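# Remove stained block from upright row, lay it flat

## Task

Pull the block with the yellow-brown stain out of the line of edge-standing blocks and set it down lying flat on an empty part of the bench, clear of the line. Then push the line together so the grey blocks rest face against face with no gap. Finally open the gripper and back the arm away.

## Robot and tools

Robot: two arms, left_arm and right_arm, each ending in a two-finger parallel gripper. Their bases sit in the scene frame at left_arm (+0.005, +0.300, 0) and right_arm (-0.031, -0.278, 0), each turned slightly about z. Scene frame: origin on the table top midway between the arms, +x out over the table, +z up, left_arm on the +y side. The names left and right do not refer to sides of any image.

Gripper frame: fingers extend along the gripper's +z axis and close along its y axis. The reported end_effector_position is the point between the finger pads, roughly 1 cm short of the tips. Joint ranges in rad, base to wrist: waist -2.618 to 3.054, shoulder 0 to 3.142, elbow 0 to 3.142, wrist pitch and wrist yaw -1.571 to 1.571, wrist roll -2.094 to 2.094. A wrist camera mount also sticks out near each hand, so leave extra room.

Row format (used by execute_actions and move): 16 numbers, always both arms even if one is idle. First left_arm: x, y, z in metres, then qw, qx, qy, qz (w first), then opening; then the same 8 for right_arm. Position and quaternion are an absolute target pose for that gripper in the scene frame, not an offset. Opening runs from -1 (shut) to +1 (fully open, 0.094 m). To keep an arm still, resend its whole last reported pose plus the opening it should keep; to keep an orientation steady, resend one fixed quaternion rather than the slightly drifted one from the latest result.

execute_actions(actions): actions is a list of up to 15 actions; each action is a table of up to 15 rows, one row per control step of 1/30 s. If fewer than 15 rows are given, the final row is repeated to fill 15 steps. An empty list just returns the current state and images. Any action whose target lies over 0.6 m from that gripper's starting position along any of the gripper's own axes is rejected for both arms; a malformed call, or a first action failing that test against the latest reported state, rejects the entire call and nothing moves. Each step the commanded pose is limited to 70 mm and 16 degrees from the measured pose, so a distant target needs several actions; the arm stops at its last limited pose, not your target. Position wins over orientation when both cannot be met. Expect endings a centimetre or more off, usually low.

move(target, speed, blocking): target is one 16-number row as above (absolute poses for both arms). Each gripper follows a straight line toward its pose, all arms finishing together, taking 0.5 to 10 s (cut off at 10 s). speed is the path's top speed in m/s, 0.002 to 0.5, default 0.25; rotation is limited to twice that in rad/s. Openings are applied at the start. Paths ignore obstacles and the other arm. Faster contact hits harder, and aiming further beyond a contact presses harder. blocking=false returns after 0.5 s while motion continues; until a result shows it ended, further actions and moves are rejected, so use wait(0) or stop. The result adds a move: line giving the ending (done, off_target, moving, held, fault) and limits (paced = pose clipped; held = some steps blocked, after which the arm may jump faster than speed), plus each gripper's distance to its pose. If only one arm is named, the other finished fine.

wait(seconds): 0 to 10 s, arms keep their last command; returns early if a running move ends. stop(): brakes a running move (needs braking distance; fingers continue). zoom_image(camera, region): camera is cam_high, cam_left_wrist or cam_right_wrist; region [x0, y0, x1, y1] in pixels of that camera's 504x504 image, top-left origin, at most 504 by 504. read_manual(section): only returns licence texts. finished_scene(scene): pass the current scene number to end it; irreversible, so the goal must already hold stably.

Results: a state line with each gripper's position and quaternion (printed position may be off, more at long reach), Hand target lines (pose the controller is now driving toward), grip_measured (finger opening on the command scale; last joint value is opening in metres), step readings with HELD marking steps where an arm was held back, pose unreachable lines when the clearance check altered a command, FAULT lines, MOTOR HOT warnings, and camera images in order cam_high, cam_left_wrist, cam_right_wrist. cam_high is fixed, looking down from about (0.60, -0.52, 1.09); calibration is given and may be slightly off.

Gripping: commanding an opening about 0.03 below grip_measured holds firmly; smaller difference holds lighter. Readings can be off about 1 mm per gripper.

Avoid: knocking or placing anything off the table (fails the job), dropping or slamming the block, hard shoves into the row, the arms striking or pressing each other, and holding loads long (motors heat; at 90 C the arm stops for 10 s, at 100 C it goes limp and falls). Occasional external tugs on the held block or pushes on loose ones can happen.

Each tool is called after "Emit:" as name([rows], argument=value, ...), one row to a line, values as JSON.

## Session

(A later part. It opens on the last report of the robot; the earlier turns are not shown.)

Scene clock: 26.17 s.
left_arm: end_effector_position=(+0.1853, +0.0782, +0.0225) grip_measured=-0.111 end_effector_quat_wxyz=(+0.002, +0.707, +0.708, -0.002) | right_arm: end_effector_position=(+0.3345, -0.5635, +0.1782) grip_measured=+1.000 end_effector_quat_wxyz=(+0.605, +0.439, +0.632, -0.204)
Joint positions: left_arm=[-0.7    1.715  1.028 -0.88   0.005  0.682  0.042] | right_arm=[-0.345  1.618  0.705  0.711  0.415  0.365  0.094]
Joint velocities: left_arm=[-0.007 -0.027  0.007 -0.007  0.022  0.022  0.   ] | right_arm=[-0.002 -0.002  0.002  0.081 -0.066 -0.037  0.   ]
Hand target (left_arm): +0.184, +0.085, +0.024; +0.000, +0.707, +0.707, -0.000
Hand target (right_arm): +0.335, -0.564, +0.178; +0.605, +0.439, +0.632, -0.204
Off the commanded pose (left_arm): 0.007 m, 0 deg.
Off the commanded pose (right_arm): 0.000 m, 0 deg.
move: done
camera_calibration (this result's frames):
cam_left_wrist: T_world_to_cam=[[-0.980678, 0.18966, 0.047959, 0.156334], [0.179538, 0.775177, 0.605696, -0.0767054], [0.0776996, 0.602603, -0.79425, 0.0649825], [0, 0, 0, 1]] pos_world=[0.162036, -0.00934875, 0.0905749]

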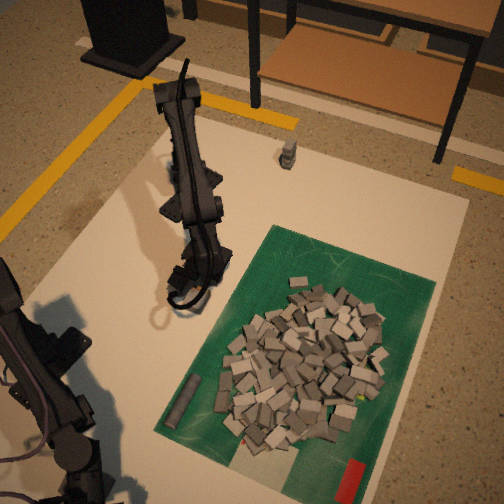

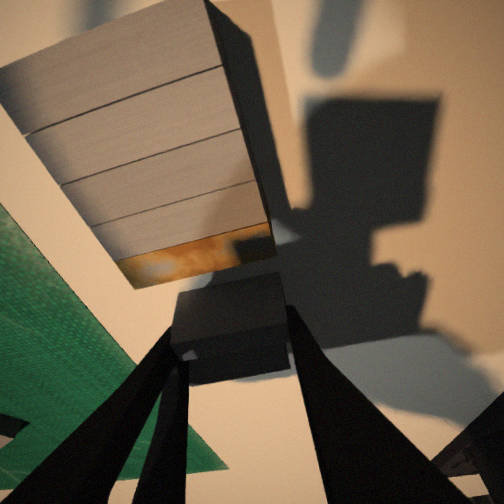

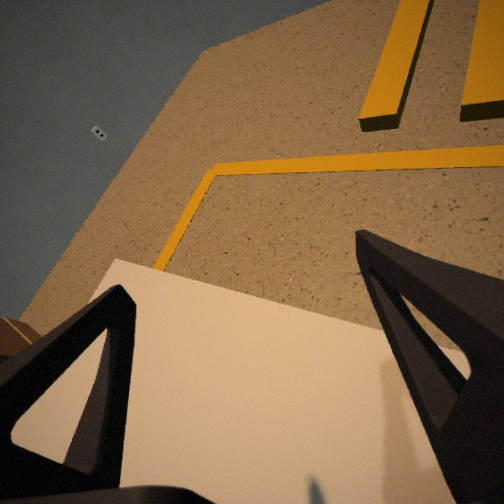

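Good. Now the stained one (target measured y≈0.042).

Emit:
move(target=[0.185,0.08,0.024,0,0.707,0.707,0,0.3, 0.3345,-0.5635,0.1782,0.605,0.439,0.632,-0.204,1])

Emit:
move(target=[0.187,0.038,0.024,0,0.707,0.707,0,0.3, 0.3345,-0.5635,0.1782,0.605,0.439,0.632,-0.204,1], speed=0.05)

Emit:
move(target=[0.187,0.040,0.024,0,0.707,0.707,0,-0.2, 0.3345,-0.5635,0.1782,0.605,0.439,0.632,-0.204,1])

Emit:
move(target=[0.187,0.050,0.08,0,0.707,0.707,0,-0.2, 0.3345,-0.5635,0.1782,0.605,0.439,0.632,-0.204,1], speed=0.06)

Scene clock: 27.60 s.
left_arm: end_effector_position=(+0.1853, +0.0782, +0.0225) grip_measured=+0.298 end_effector_quat_wxyz=(+0.002, +0.707, +0.707, -0.002) | right_arm: end_effector_position=(+0.3345, -0.5635, +0.1782) grip_measured=+1.000 end_effector_quat_wxyz=(+0.605, +0.439, +0.632, -0.204)
Joint positions: left_arm=[-0.7    1.715  1.028 -0.88   0.005  0.683  0.061] | right_arm=[-0.345  1.618  0.705  0.711  0.415  0.365  0.094]
Joint velocities: left_arm=[ 0.007 -0.007 -0.007 -0.051  0.051  0.037  0.   ] | right_arm=[ 0.002 -0.007  0.007  0.037 -0.095  0.022  0.   ]
Hand target (left_arm): +0.185, +0.080, +0.024; +0.000, +0.707, +0.707, -0.000
Hand target (right_arm): +0.335, -0.564, +0.178; +0.605, +0.439, +0.632, -0.204
Off the commanded pose (left_arm): 0.002 m, 0 deg.
Off the commanded pose (right_arm): 0.000 m, 0 deg.
move: done
camera_calibration (this result's frames):
cam_left_wrist: T_world_to_cam=[[-0.980388, 0.191156, 0.0479498, 0.156164], [0.180715, 0.774903, 0.605696, -0.0769021], [0.0786261, 0.602482, -0.79425, 0.0648203], [0, 0, 0, 1]] pos_world=[0.161902, -0.00931307, 0.0905748]

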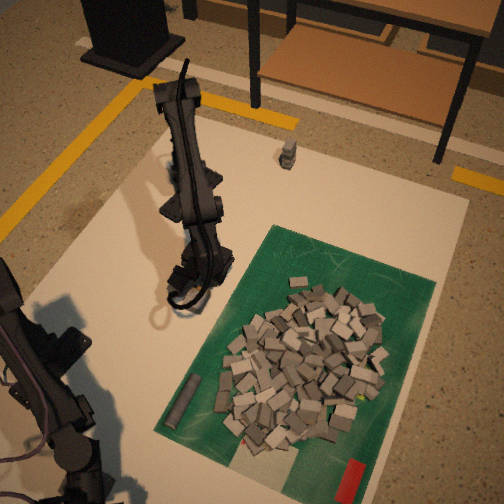

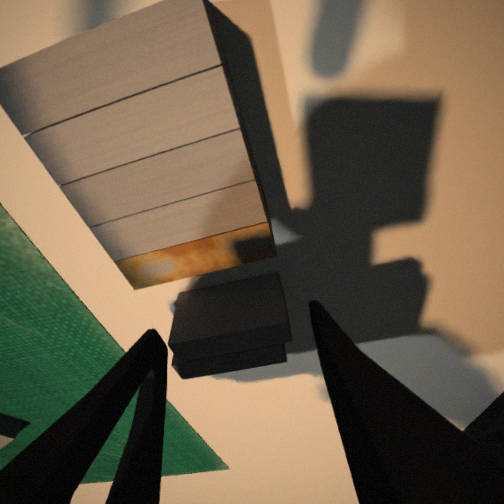

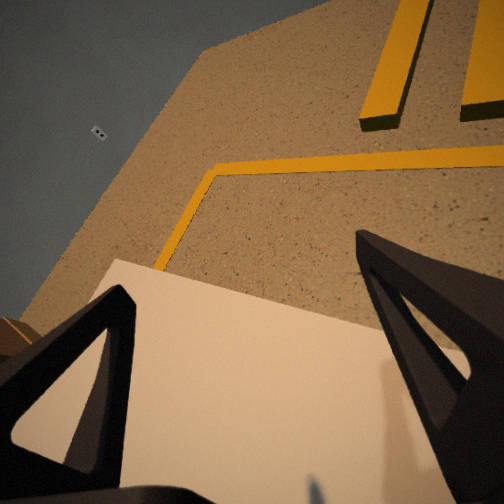

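Scene clock: 28.67 s.
left_arm: end_effector_position=(+0.1867, +0.0413, +0.0231) grip_measured=+0.298 end_effector_quat_wxyz=(+0.003, +0.708, +0.706, -0.003) | right_arm: end_effector_position=(+0.3345, -0.5635, +0.1782) grip_measured=+1.000 end_effector_quat_wxyz=(+0.605, +0.439, +0.632, -0.204)
Joint positions: left_arm=[-0.77   1.818  1.157 -0.903  0.005  0.616  0.061] | right_arm=[-0.345  1.618  0.705  0.711  0.415  0.365  0.094]
Joint velocities: left_arm=[-0.007  0.012  0.012  0.007 -0.007  0.007 -0.   ] | right_arm=[ 0.002  0.007 -0.017 -0.022 -0.007  0.037  0.   ]
Hand target (left_arm): +0.188, +0.038, +0.024; -0.000, +0.707, +0.707, +0.000
Hand target (right_arm): +0.335, -0.564, +0.178; +0.605, +0.439, +0.632, -0.204
Off the commanded pose (left_arm): 0.003 m, 1 deg.
Off the commanded pose (right_arm): 0.000 m, 0 deg.
move: done
camera_calibration (this result's frames):
cam_left_wrist: T_world_to_cam=[[-0.979947, 0.193903, 0.0458761, 0.16448], [0.18183, 0.776063, 0.603875, -0.0491162], [0.0814902, 0.600107, -0.795758, 0.0870796], [0, 0, 0, 1]] pos_world=[0.163016, -0.046033, 0.0914086]

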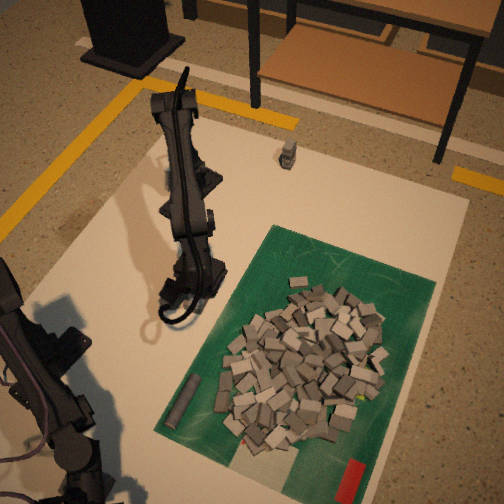

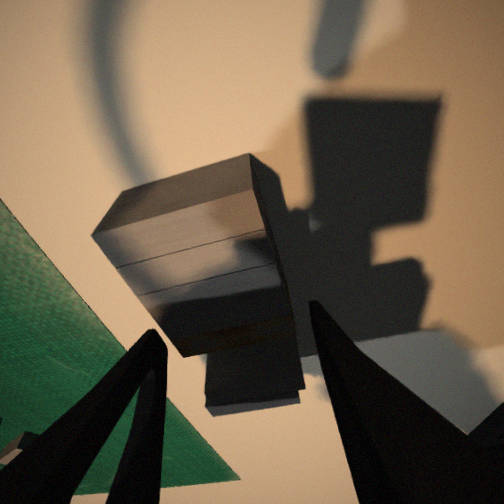

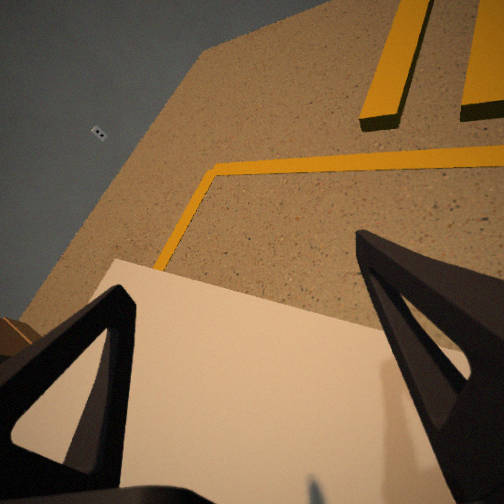

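Scene clock: 29.37 s.
left_arm: end_effector_position=(+0.1866, +0.0414, +0.0231) grip_measured=-0.122 end_effector_quat_wxyz=(+0.003, +0.708, +0.706, -0.003) | right_arm: end_effector_position=(+0.3345, -0.5635, +0.1782) grip_measured=+1.000 end_effector_quat_wxyz=(+0.605, +0.439, +0.632, -0.204)
Joint positions: left_arm=[-0.77   1.818  1.157 -0.903  0.005  0.615  0.041] | right_arm=[-0.345  1.618  0.705  0.711  0.415  0.365  0.094]
Joint velocities: left_arm=[-0.002 -0.002 -0.007 -0.051 -0.007  0.037 -0.001] | right_arm=[-0.002 -0.012  0.007 -0.051 -0.037 -0.022  0.   ]
Hand target (left_arm): +0.187, +0.040, +0.024; +0.000, +0.707, +0.707, +0.000
Hand target (right_arm): +0.335, -0.564, +0.178; +0.605, +0.439, +0.632, -0.204
Off the commanded pose (left_arm): 0.002 m, 0 deg.
Off the commanded pose (right_arm): 0.000 m, 0 deg.
move: done
camera_calibration (this result's frames):
cam_left_wrist: T_world_to_cam=[[-0.980075, 0.193126, 0.0464331, 0.164386], [0.181507, 0.775824, 0.604278, -0.0491552], [0.080678, 0.600665, -0.79542, 0.0871151], [0, 0, 0, 1]] pos_world=[0.163004, -0.0459385, 0.0913635]

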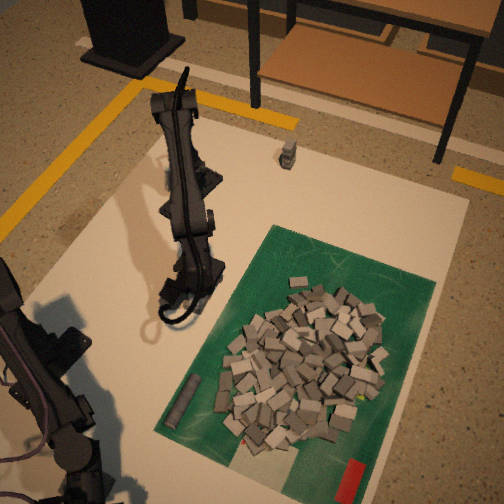

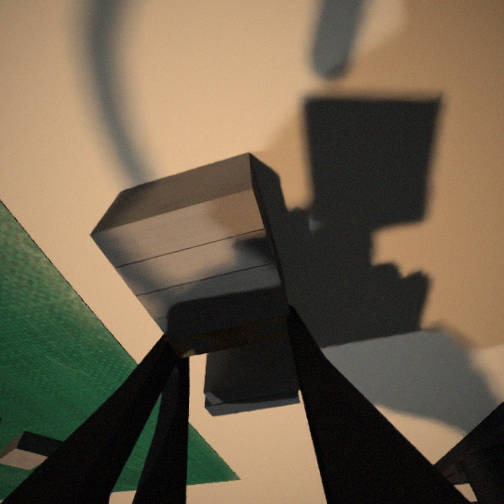

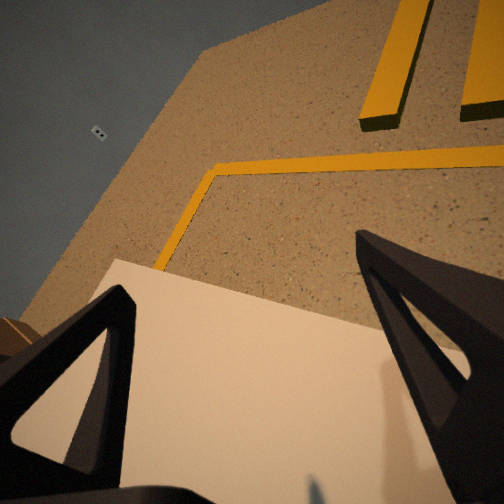

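Scene clock: 30.83 s.
left_arm: end_effector_position=(+0.1813, +0.0525, +0.0672) grip_measured=-0.122 end_effector_quat_wxyz=(-0.017, +0.707, +0.707, +0.000) | right_arm: end_effector_position=(+0.3345, -0.5635, +0.1782) grip_measured=+1.000 end_effector_quat_wxyz=(+0.605, +0.439, +0.632, -0.204)
Joint positions: left_arm=[-0.763  1.755  1.264 -1.113  0.005  0.62   0.041] | right_arm=[-0.345  1.618  0.705  0.711  0.415  0.365  0.094]
Joint velocities: left_arm=[ 0.002  0.017  0.007 -0.022  0.022 -0.022 -0.   ] | right_arm=[-0.012 -0.017  0.017  0.022 -0.066 -0.037  0.   ]
Hand target (left_arm): +0.187, +0.050, +0.080; +0.000, +0.707, +0.707, +0.000
Hand target (right_arm): +0.335, -0.564, +0.178; +0.605, +0.439, +0.632, -0.204
Off the commanded pose (left_arm): 0.014 m, 2 deg.
Off the commanded pose (right_arm): 0.000 m, 0 deg.
move: off_target (left_arm)
camera_calibration (this result's frames):
cam_left_wrist: T_world_to_cam=[[-0.979044, 0.189293, 0.0751097, 0.153054], [0.194158, 0.756314, 0.624734, -0.0860384], [0.0614515, 0.626225, -0.777217, 0.116915], [0, 0, 0, 1]] pos_world=[0.159367, -0.0371151, 0.133124]

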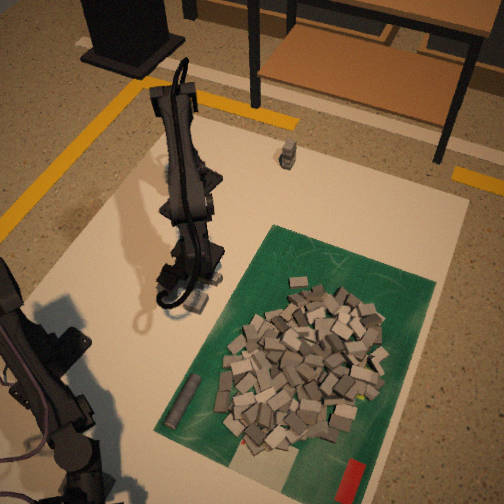

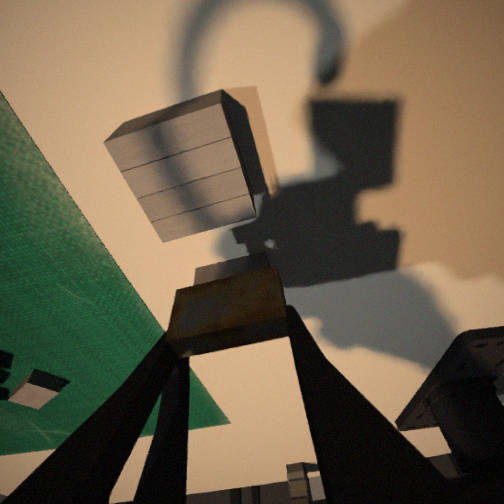

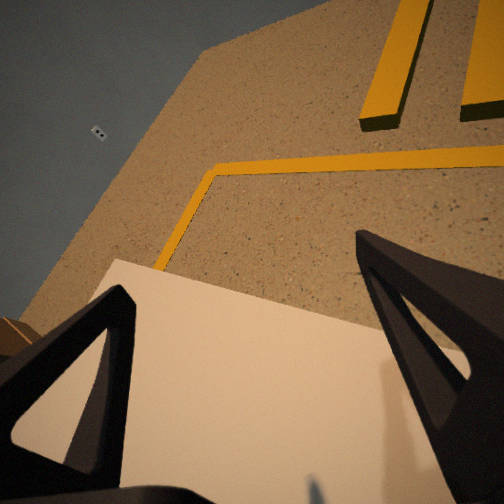

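Emit:
move(target=[0.05,0.0,0.08,0.354,0.612,0.612,-0.354,-0.2, 0.3345,-0.5635,0.1782,0.605,0.439,0.632,-0.204,1], speed=0.15)

Emit:
move(target=[0.05,0.0,0.028,0.354,0.612,0.612,-0.354,-0.2, 0.3345,-0.5635,0.1782,0.605,0.439,0.632,-0.204,1], speed=0.05)

Emit:
move(target=[0.05,0.0,0.028,0.354,0.612,0.612,-0.354,0.4, 0.3345,-0.5635,0.1782,0.605,0.439,0.632,-0.204,1])

Emit:
move(target=[0.05,0.04,0.10,0.354,0.612,0.612,-0.354,0.4, 0.3345,-0.5635,0.1782,0.605,0.439,0.632,-0.204,1], speed=0.1)

Scene clock: 35.97 s.
left_arm: end_effector_position=(+0.0522, -0.0002, +0.0768) grip_measured=-0.122 end_effector_quat_wxyz=(+0.343, +0.621, +0.612, -0.350) | right_arm: end_effector_position=(+0.3345, -0.5635, +0.1782) grip_measured=+1.000 end_effector_quat_wxyz=(+0.605, +0.439, +0.632, -0.204)
Joint positions: left_arm=[-1.062  1.042  0.218  0.251  0.286  0.177  0.041] | right_arm=[-0.345  1.618  0.705  0.711  0.415  0.365  0.094]
Joint velocities: left_arm=[-0.007 -0.022 -0.002  0.095  0.051  0.007 -0.   ] | right_arm=[ 0.002  0.022  0.022  0.022 -0.037 -0.007  0.   ]
Hand target (left_arm): +0.051, -0.000, +0.079; +0.350, +0.617, +0.609, -0.354
Hand target (right_arm): +0.335, -0.564, +0.178; +0.605, +0.439, +0.632, -0.204
Off the commanded pose (left_arm): 0.004 m, 2 deg.
Off the commanded pose (right_arm): 0.000 m, 0 deg.
move: done
camera_calibration (this result's frames):
cam_left_wrist: T_world_to_cam=[[-0.978621, 0.154722, -0.13551, 0.0520259], [0.192786, 0.919612, -0.342267, 0.0472164], [0.0716603, -0.361074, -0.92978, 0.176257], [0, 0, 0, 1]] pos_world=[0.0291804, 0.0121715, 0.187091]

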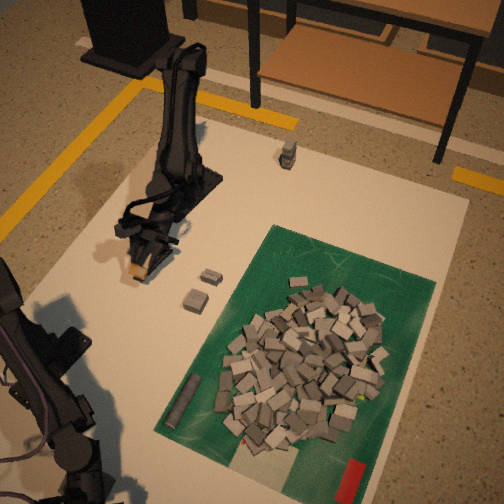

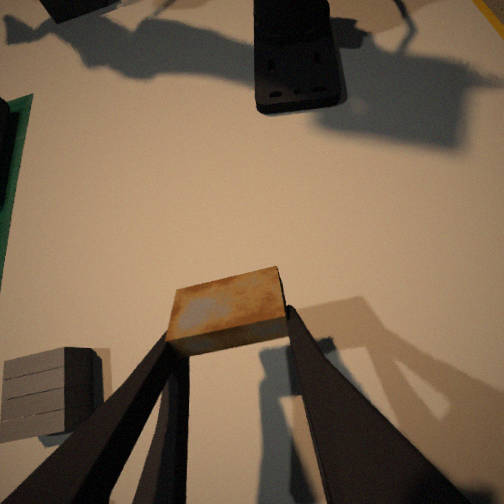

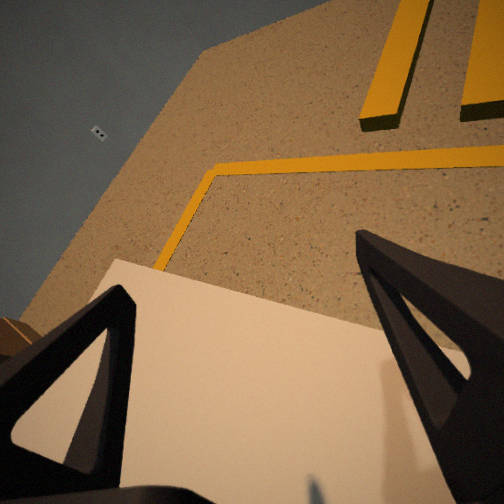

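Scene clock: 37.63 s.
left_arm: end_effector_position=(+0.0520, -0.0026, +0.0342) grip_measured=-0.122 end_effector_quat_wxyz=(+0.358, +0.612, +0.609, -0.355) | right_arm: end_effector_position=(+0.3345, -0.5635, +0.1782) grip_measured=+1.000 end_effector_quat_wxyz=(+0.605, +0.439, +0.632, -0.204)
Joint positions: left_arm=[-1.078  1.388  0.084  0.771  0.263  0.16   0.041] | right_arm=[-0.345  1.618  0.705  0.711  0.415  0.365  0.094]
Joint velocities: left_arm=[-0.002  0.017  0.002 -0.051 -0.037  0.007 -0.   ] | right_arm=[ 0.002 -0.022 -0.002  0.037 -0.081 -0.037  0.   ]
Hand target (left_arm): +0.050, +0.001, +0.029; +0.354, +0.612, +0.612, -0.354
Hand target (right_arm): +0.335, -0.564, +0.178; +0.605, +0.439, +0.632, -0.204
Off the commanded pose (left_arm): 0.007 m, 1 deg.
Off the commanded pose (right_arm): 0.000 m, 0 deg.
move: done
camera_calibration (this result's frames):
cam_left_wrist: T_world_to_cam=[[-0.979271, 0.137988, -0.148285, 0.0469048], [0.184406, 0.910222, -0.370796, 0.0363155], [0.0838067, -0.390454, -0.9168, 0.134676], [0, 0, 0, 1]] pos_world=[0.0279489, 0.0130574, 0.143892]

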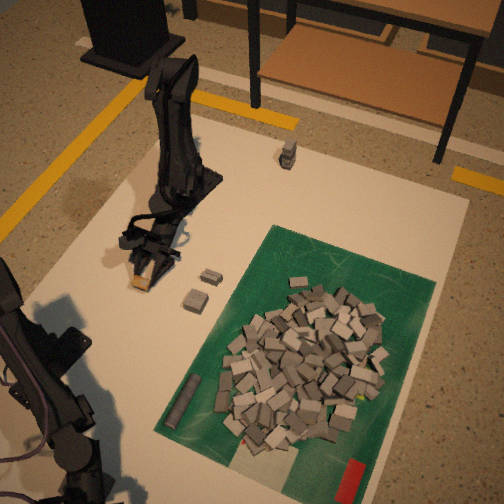

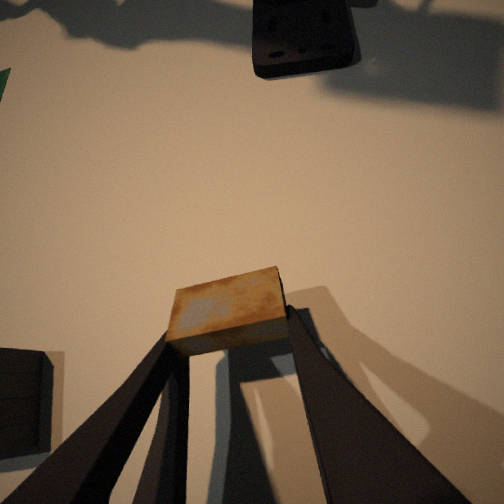

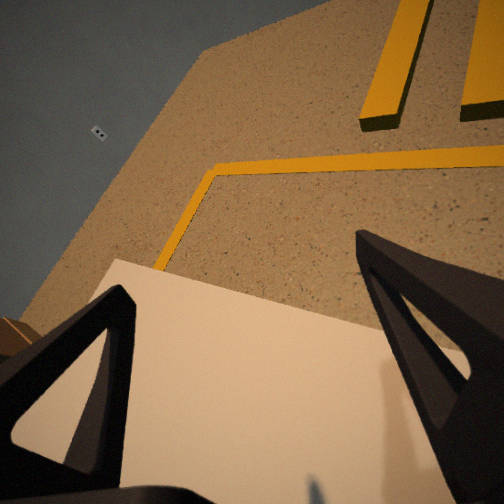

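Scene clock: 38.33 s.
left_arm: end_effector_position=(+0.0529, -0.0056, +0.0377) grip_measured=+0.398 end_effector_quat_wxyz=(+0.366, +0.610, +0.604, -0.360) | right_arm: end_effector_position=(+0.3345, -0.5635, +0.1782) grip_measured=+1.000 end_effector_quat_wxyz=(+0.605, +0.439, +0.632, -0.204)
Joint positions: left_arm=[-1.078  1.403  0.084  0.807  0.263  0.159  0.066] | right_arm=[-0.345  1.618  0.705  0.711  0.415  0.365  0.094]
Joint velocities: left_arm=[ 0.027 -0.012  0.012  0.007 -0.007  0.037 -0.   ] | right_arm=[-0.012 -0.007 -0.027 -0.051  0.007 -0.051  0.   ]
Hand target (left_arm): +0.050, +0.000, +0.028; +0.354, +0.612, +0.612, -0.354
Hand target (right_arm): +0.335, -0.564, +0.178; +0.605, +0.439, +0.632, -0.204
Off the commanded pose (left_arm): 0.012 m, 2 deg.
Off the commanded pose (right_arm): 0.000 m, 0 deg.
move: off_target (left_arm)
camera_calibration (this result's frames):
cam_left_wrist: T_world_to_cam=[[-0.97837, 0.134697, -0.157, 0.0490096], [0.186541, 0.902522, -0.388146, 0.0406352], [0.0894136, -0.409037, -0.908126, 0.135816], [0, 0, 0, 1]] pos_world=[0.0282257, 0.012278, 0.146805]

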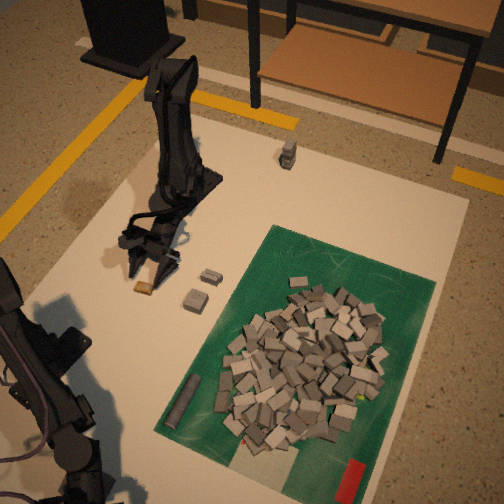

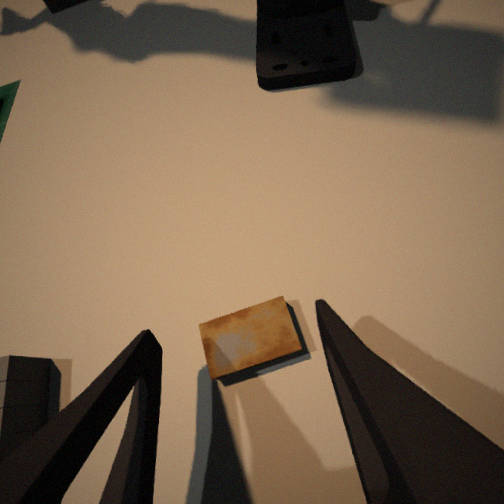

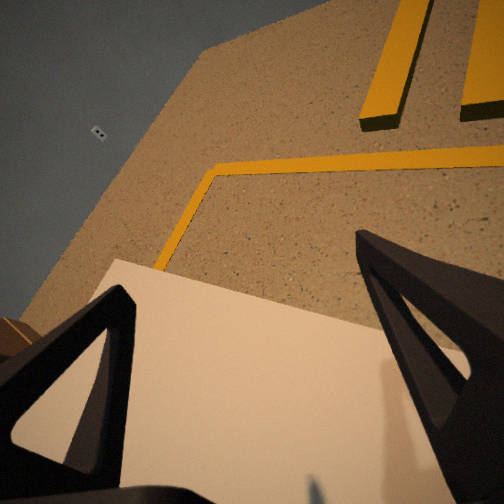

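Scene clock: 39.93 s.
left_arm: end_effector_position=(+0.0497, +0.0397, +0.0884) grip_measured=+0.398 end_effector_quat_wxyz=(+0.352, +0.611, +0.617, -0.349) | right_arm: end_effector_position=(+0.3345, -0.5635, +0.1782) grip_measured=+1.000 end_effector_quat_wxyz=(+0.605, +0.439, +0.632, -0.204)
Joint positions: left_arm=[-1.002  0.667  0.166 -0.063  0.318  0.195  0.066] | right_arm=[-0.345  1.618  0.705  0.711  0.415  0.365  0.094]
Joint velocities: left_arm=[ 0.007 -0.037 -0.002 -0.007 -0.022 -0.051  0.001] | right_arm=[-0.017  0.002 -0.007  0.007 -0.007  0.022  0.   ]
Hand target (left_arm): +0.050, +0.037, +0.098; +0.355, +0.612, +0.612, -0.354
Hand target (right_arm): +0.335, -0.564, +0.178; +0.605, +0.439, +0.632, -0.204
Off the commanded pose (left_arm): 0.012 m, 1 deg.
Off the commanded pose (right_arm): 0.000 m, 0 deg.
move: off_target (left_arm)
camera_calibration (this result's frames):
cam_left_wrist: T_world_to_cam=[[-0.98174, 0.129578, -0.139272, 0.046538], [0.171536, 0.919507, -0.35367, 0.017104], [0.0822338, -0.371102, -0.924944, 0.201084], [0, 0, 0, 1]] pos_world=[0.0262183, 0.0528652, 0.198522]

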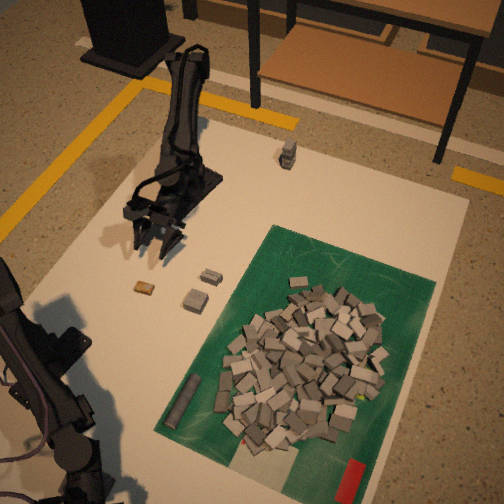

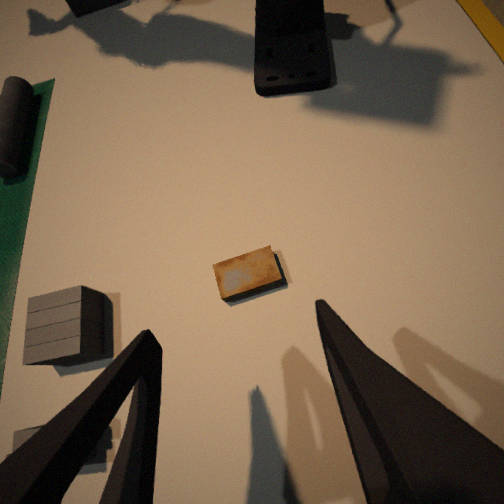

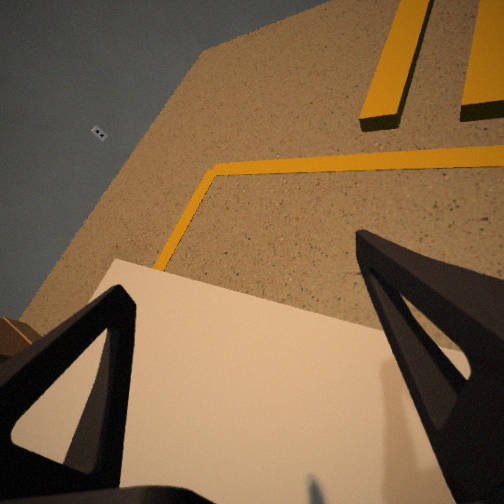

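Emit:
move(target=[0.186,0.08,0.07,0,0.707,0.707,0,0.3, 0.3345,-0.5635,0.1782,0.605,0.439,0.632,-0.204,1], speed=0.15)

Emit:
move(target=[0.185,0.082,0.02,0,0.707,0.707,0,0.3, 0.3345,-0.5635,0.1782,0.605,0.439,0.632,-0.204,1], speed=0.06)

Emit:
move(target=[0.185,0.082,0.024,0,0.707,0.707,0,-0.2, 0.3345,-0.5635,0.1782,0.605,0.439,0.632,-0.204,1])

Emit:
move(target=[0.187,0.042,0.024,0,0.707,0.707,0,-0.2, 0.3345,-0.5635,0.1782,0.605,0.439,0.632,-0.204,1], speed=0.04)

Emit:
move(target=[0.187,0.044,0.024,0,0.707,0.707,0,0.3, 0.3345,-0.5635,0.1782,0.605,0.439,0.632,-0.204,1])

Emit:
move(target=[0.187,0.07,0.10,0,0.707,0.707,0,0.3, 0.3345,-0.5635,0.1782,0.605,0.439,0.632,-0.204,1], speed=0.08)

Scene clock: 44.73 s.
left_arm: end_effector_position=(+0.1799, +0.0822, +0.0684) grip_measured=+0.302 end_effector_quat_wxyz=(+0.002, +0.703, +0.711, -0.006) | right_arm: end_effector_position=(+0.3345, -0.5635, +0.1782) grip_measured=+1.000 end_effector_quat_wxyz=(+0.605, +0.439, +0.632, -0.204)
Joint positions: left_arm=[-0.701  1.627  1.124 -1.062  0.012  0.67   0.061] | right_arm=[-0.345  1.618  0.705  0.711  0.415  0.365  0.094]
Joint velocities: left_arm=[ 0.002 -0.027  0.002 -0.037 -0.037 -0.066  0.   ] | right_arm=[ 0.002 -0.012 -0.017 -0.007 -0.095 -0.007  0.   ]
Hand target (left_arm): +0.185, +0.081, +0.071; +0.002, +0.703, +0.711, -0.002
Hand target (right_arm): +0.335, -0.564, +0.178; +0.605, +0.439, +0.632, -0.204
Off the commanded pose (left_arm): 0.007 m, 1 deg.
Off the commanded pose (right_arm): 0.000 m, 0 deg.
move: done
camera_calibration (this result's frames):
cam_left_wrist: T_world_to_cam=[[-0.982362, 0.179899, 0.051004, 0.148979], [0.17414, 0.780795, 0.600029, -0.10566], [0.0681209, 0.598327, -0.798351, 0.101815], [0, 0, 0, 1]] pos_world=[0.157815, -0.00522135, 0.137084]

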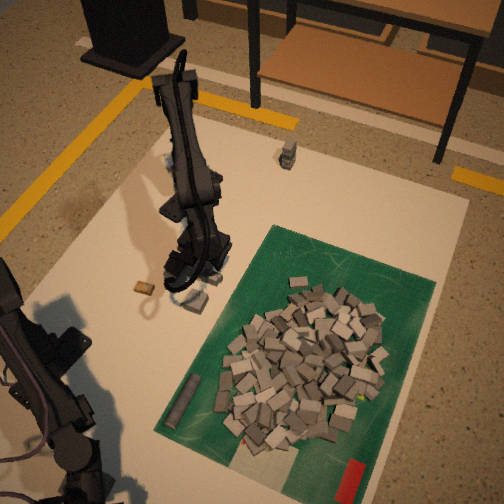

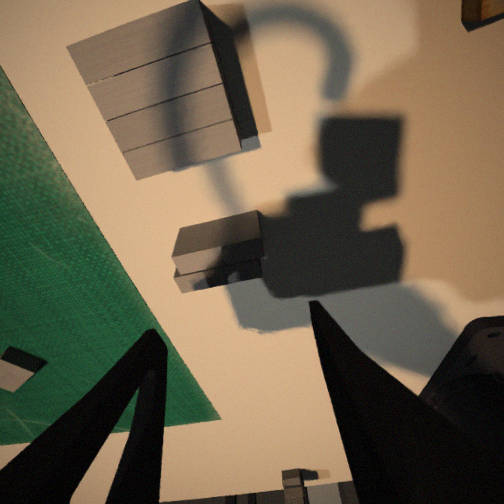

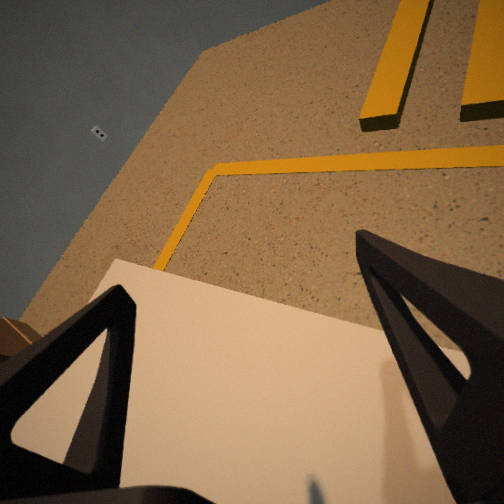

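Scene clock: 46.03 s.
left_arm: end_effector_position=(+0.1855, +0.0767, +0.0279) grip_measured=+0.302 end_effector_quat_wxyz=(+0.010, +0.707, +0.707, -0.005) | right_arm: end_effector_position=(+0.3345, -0.5635, +0.1782) grip_measured=+1.000 end_effector_quat_wxyz=(+0.605, +0.439, +0.632, -0.204)
Joint positions: left_arm=[-0.701  1.695  1.028 -0.883  0.007  0.681  0.061] | right_arm=[-0.345  1.618  0.705  0.711  0.415  0.365  0.094]
Joint velocities: left_arm=[-0.007  0.002 -0.012 -0.095  0.022 -0.037  0.   ] | right_arm=[-0.007  0.012  0.012  0.022  0.066 -0.037  0.   ]
Hand target (left_arm): +0.185, +0.082, +0.021; +0.000, +0.707, +0.707, -0.000
Hand target (right_arm): +0.335, -0.564, +0.178; +0.605, +0.439, +0.632, -0.204
Off the commanded pose (left_arm): 0.010 m, 1 deg.
Off the commanded pose (right_arm): 0.000 m, 0 deg.
move: done
camera_calibration (this result's frames):
cam_left_wrist: T_world_to_cam=[[-0.980916, 0.191069, 0.0359913, 0.156821], [0.174582, 0.784086, 0.595592, -0.0782641], [0.0855791, 0.59051, -0.80248, 0.0698766], [0, 0, 0, 1]] pos_world=[0.161512, -0.00986061, 0.0970439]

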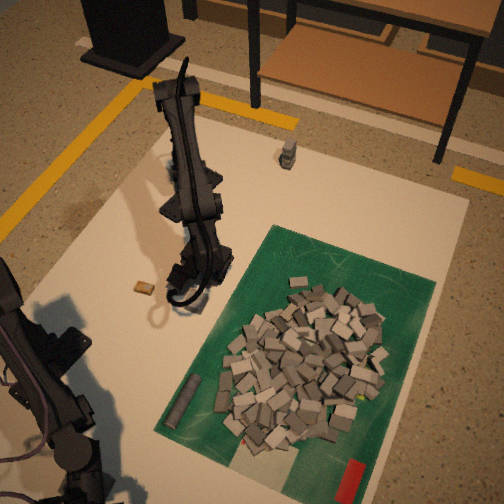

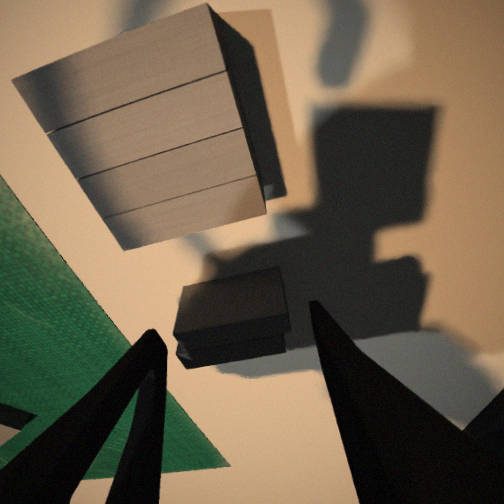

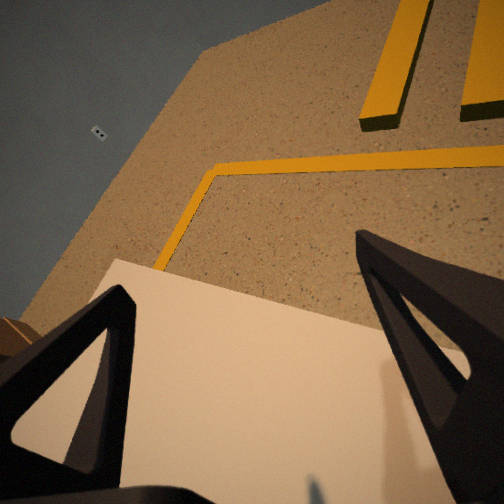

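Scene clock: 46.73 s.
left_arm: end_effector_position=(+0.1859, +0.0765, +0.0279) grip_measured=-0.120 end_effector_quat_wxyz=(+0.011, +0.707, +0.707, -0.004) | right_arm: end_effector_position=(+0.3345, -0.5635, +0.1782) grip_measured=+1.000 end_effector_quat_wxyz=(+0.605, +0.439, +0.632, -0.204)
Joint positions: left_arm=[-0.701  1.695  1.028 -0.881  0.006  0.682  0.041] | right_arm=[-0.345  1.618  0.705  0.711  0.415  0.365  0.094]
Joint velocities: left_arm=[ 0.012 -0.007 -0.007  0.095 -0.051 -0.081  0.   ] | right_arm=[-0.022 -0.007  0.002 -0.007  0.037  0.051  0.   ]
Hand target (left_arm): +0.185, +0.082, +0.024; +0.000, +0.707, +0.707, -0.000
Hand target (right_arm): +0.335, -0.564, +0.178; +0.605, +0.439, +0.632, -0.204
Off the commanded pose (left_arm): 0.007 m, 1 deg.
Off the commanded pose (right_arm): 0.000 m, 0 deg.
move: done
camera_calibration (this result's frames):
cam_left_wrist: T_world_to_cam=[[-0.980841, 0.191808, 0.0340734, 0.157225], [0.174049, 0.78423, 0.595559, -0.0781183], [0.0875118, 0.590079, -0.802589, 0.0696229], [0, 0, 0, 1]] pos_world=[0.161716, -0.00997735, 0.0970455]

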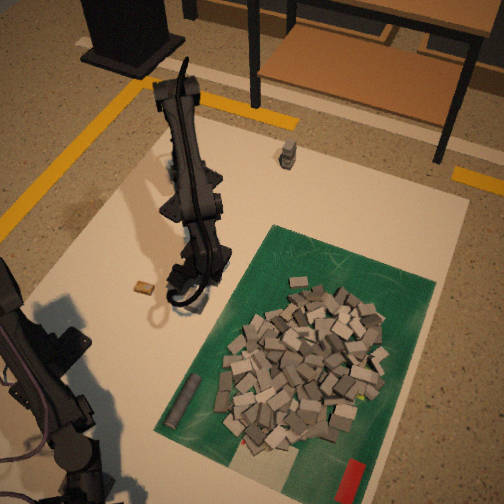

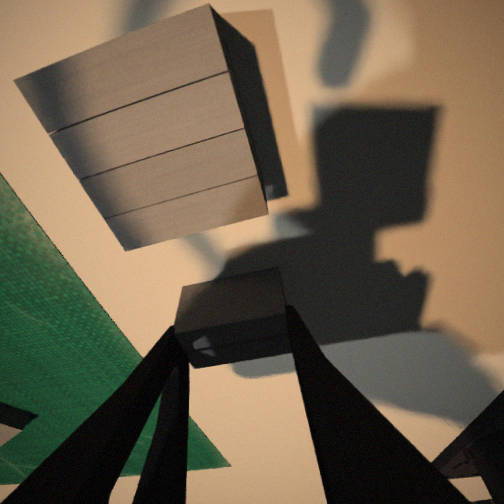

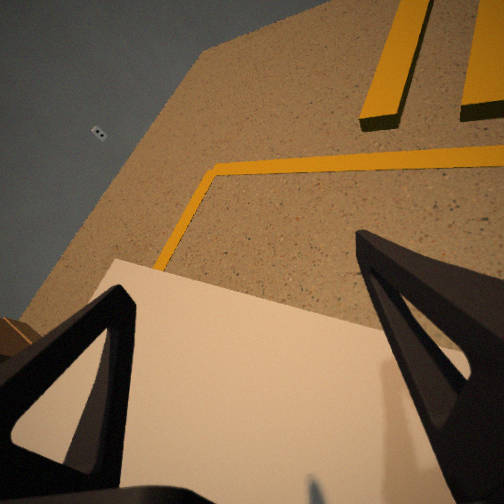

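Scene clock: 47.87 s.
left_arm: end_effector_position=(+0.1858, +0.0713, +0.0287) grip_measured=-0.120 end_effector_quat_wxyz=(-0.029, +0.706, +0.707, +0.033) | right_arm: end_effector_position=(+0.3345, -0.5635, +0.1782) grip_measured=+1.000 end_effector_quat_wxyz=(+0.605, +0.439, +0.632, -0.204)
Joint positions: left_arm=[-0.75   1.789  1.141 -0.99  -0.056  0.628  0.041] | right_arm=[-0.345  1.618  0.705  0.711  0.415  0.365  0.094]
Joint velocities: left_arm=[-0.002 -0.012  0.002 -0.022 -0.037 -0.037 -0.001] | right_arm=[ 0.017 -0.002 -0.007  0.037 -0.022 -0.037  0.   ]
Hand target (left_arm): +0.187, +0.044, +0.026; -0.001, +0.708, +0.707, +0.000
Hand target (right_arm): +0.335, -0.564, +0.178; +0.605, +0.439, +0.632, -0.204
Off the commanded pose (left_arm): 0.030 m, 5 deg.
Off the commanded pose (right_arm): 0.000 m, 0 deg.
move: off_target (left_arm)
camera_calibration (this result's frames):
cam_left_wrist: T_world_to_cam=[[-0.981171, 0.183914, 0.0589774, 0.158089], [0.174714, 0.715009, 0.676933, -0.0720282], [0.0823282, 0.674491, -0.733678, 0.0662901], [0, 0, 0, 1]] pos_world=[0.162239, -0.022286, 0.0880703]

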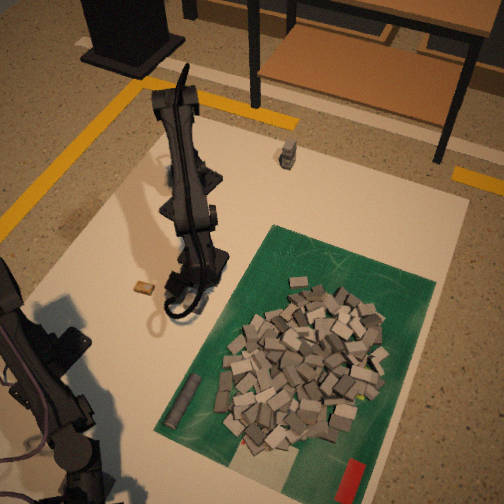

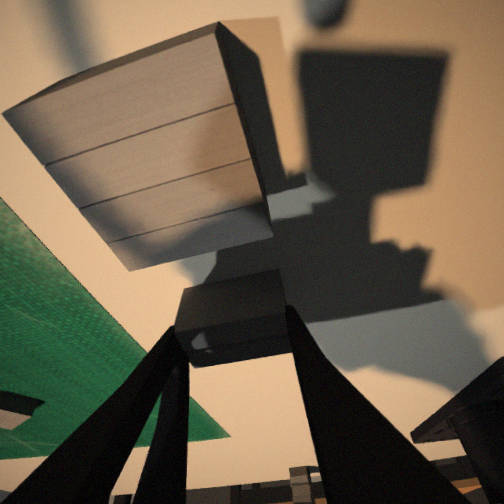

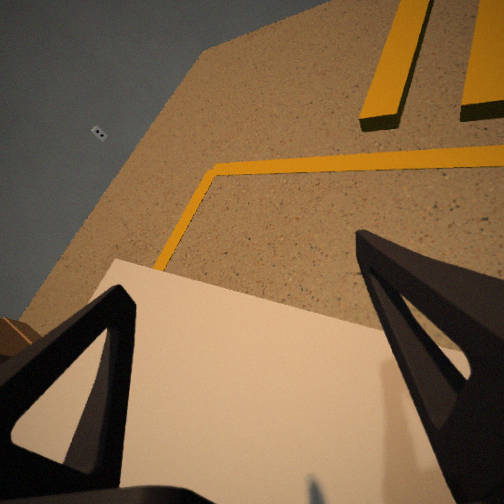

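Scene clock: 48.73 s.
left_arm: end_effector_position=(+0.1873, +0.0531, +0.0243) grip_measured=+0.298 end_effector_quat_wxyz=(-0.005, +0.707, +0.707, +0.010) | right_arm: end_effector_position=(+0.3345, -0.5635, +0.1782) grip_measured=+1.000 end_effector_quat_wxyz=(+0.605, +0.439, +0.632, -0.204)
Joint positions: left_arm=[-0.759  1.802  1.141 -0.923 -0.017  0.625  0.061] | right_arm=[-0.345  1.618  0.705  0.711  0.415  0.365  0.094]
Joint velocities: left_arm=[ 0.007 -0.012  0.007 -0.022 -0.007  0.081  0.001] | right_arm=[ 0.007 -0.012  0.007  0.022 -0.081 -0.022  0.   ]
Hand target (left_arm): +0.187, +0.044, +0.024; -0.000, +0.707, +0.707, -0.000
Hand target (right_arm): +0.335, -0.564, +0.178; +0.605, +0.439, +0.632, -0.204
Off the commanded pose (left_arm): 0.009 m, 1 deg.
Off the commanded pose (right_arm): 0.000 m, 0 deg.
move: done
camera_calibration (this result's frames):
cam_left_wrist: T_world_to_cam=[[-0.980648, 0.190387, 0.0456392, 0.163013], [0.17646, 0.758541, 0.627277, -0.0577511], [0.0848061, 0.623192, -0.777457, 0.0785767], [0, 0, 0, 1]] pos_world=[0.163385, -0.0361972, 0.0898763]

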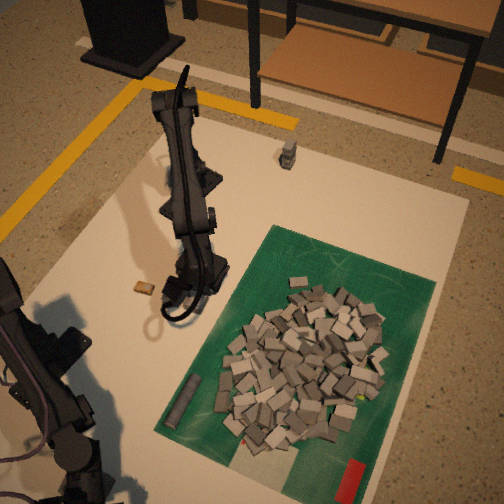

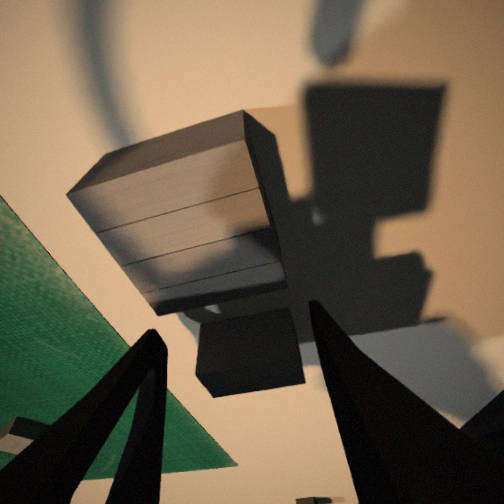

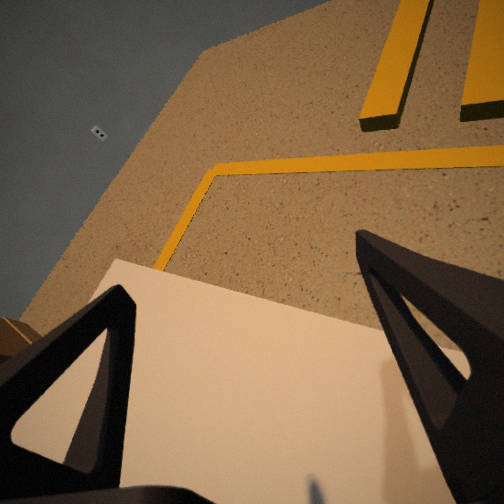

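Scene clock: 50.23 s.
left_arm: end_effector_position=(+0.1857, +0.0729, +0.0895) grip_measured=+0.298 end_effector_quat_wxyz=(-0.011, +0.707, +0.707, +0.010) | right_arm: end_effector_position=(+0.3345, -0.5635, +0.1782) grip_measured=+1.000 end_effector_quat_wxyz=(+0.605, +0.439, +0.632, -0.204)
Joint positions: left_arm=[-0.723  1.679  1.266 -1.183 -0.017  0.66   0.061] | right_arm=[-0.345  1.618  0.705  0.711  0.415  0.365  0.094]
Joint velocities: left_arm=[-0.012 -0.017 -0.012 -0.007  0.022  0.037 -0.001] | right_arm=[-0.012 -0.007  0.012 -0.066  0.051 -0.081  0.   ]
Hand target (left_arm): +0.187, +0.070, +0.100; +0.000, +0.707, +0.707, +0.000
Hand target (right_arm): +0.335, -0.564, +0.178; +0.605, +0.439, +0.632, -0.204
Off the commanded pose (left_arm): 0.011 m, 2 deg.
Off the commanded pose (right_arm): 0.000 m, 0 deg.
move: off_target (left_arm)
camera_calibration (this result's frames):
cam_left_wrist: T_world_to_cam=[[-0.980247, 0.189894, 0.055276, 0.153832], [0.181477, 0.752518, 0.633074, -0.114403], [0.0786206, 0.630601, -0.772115, 0.117171], [0, 0, 0, 1]] pos_world=[0.162343, -0.0170096, 0.154392]

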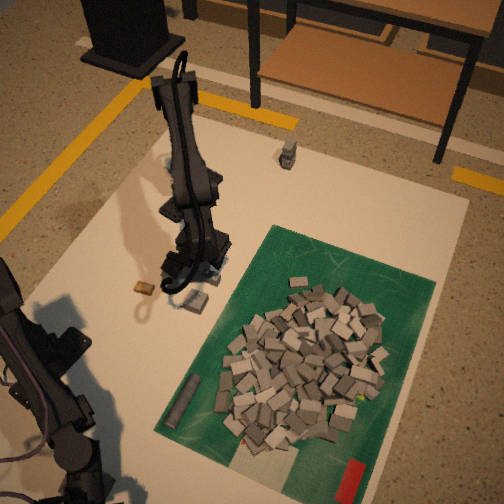

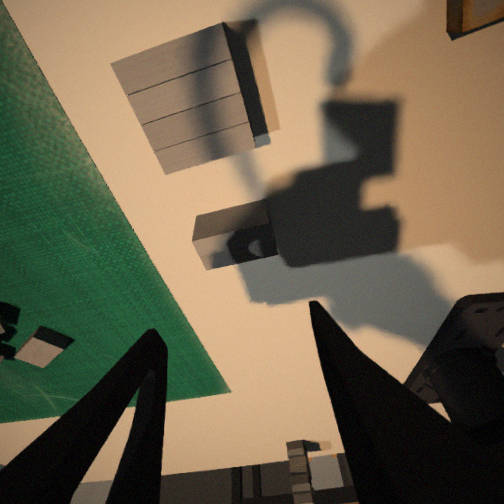

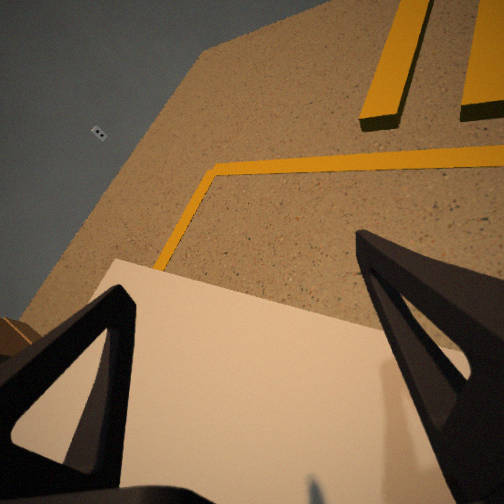

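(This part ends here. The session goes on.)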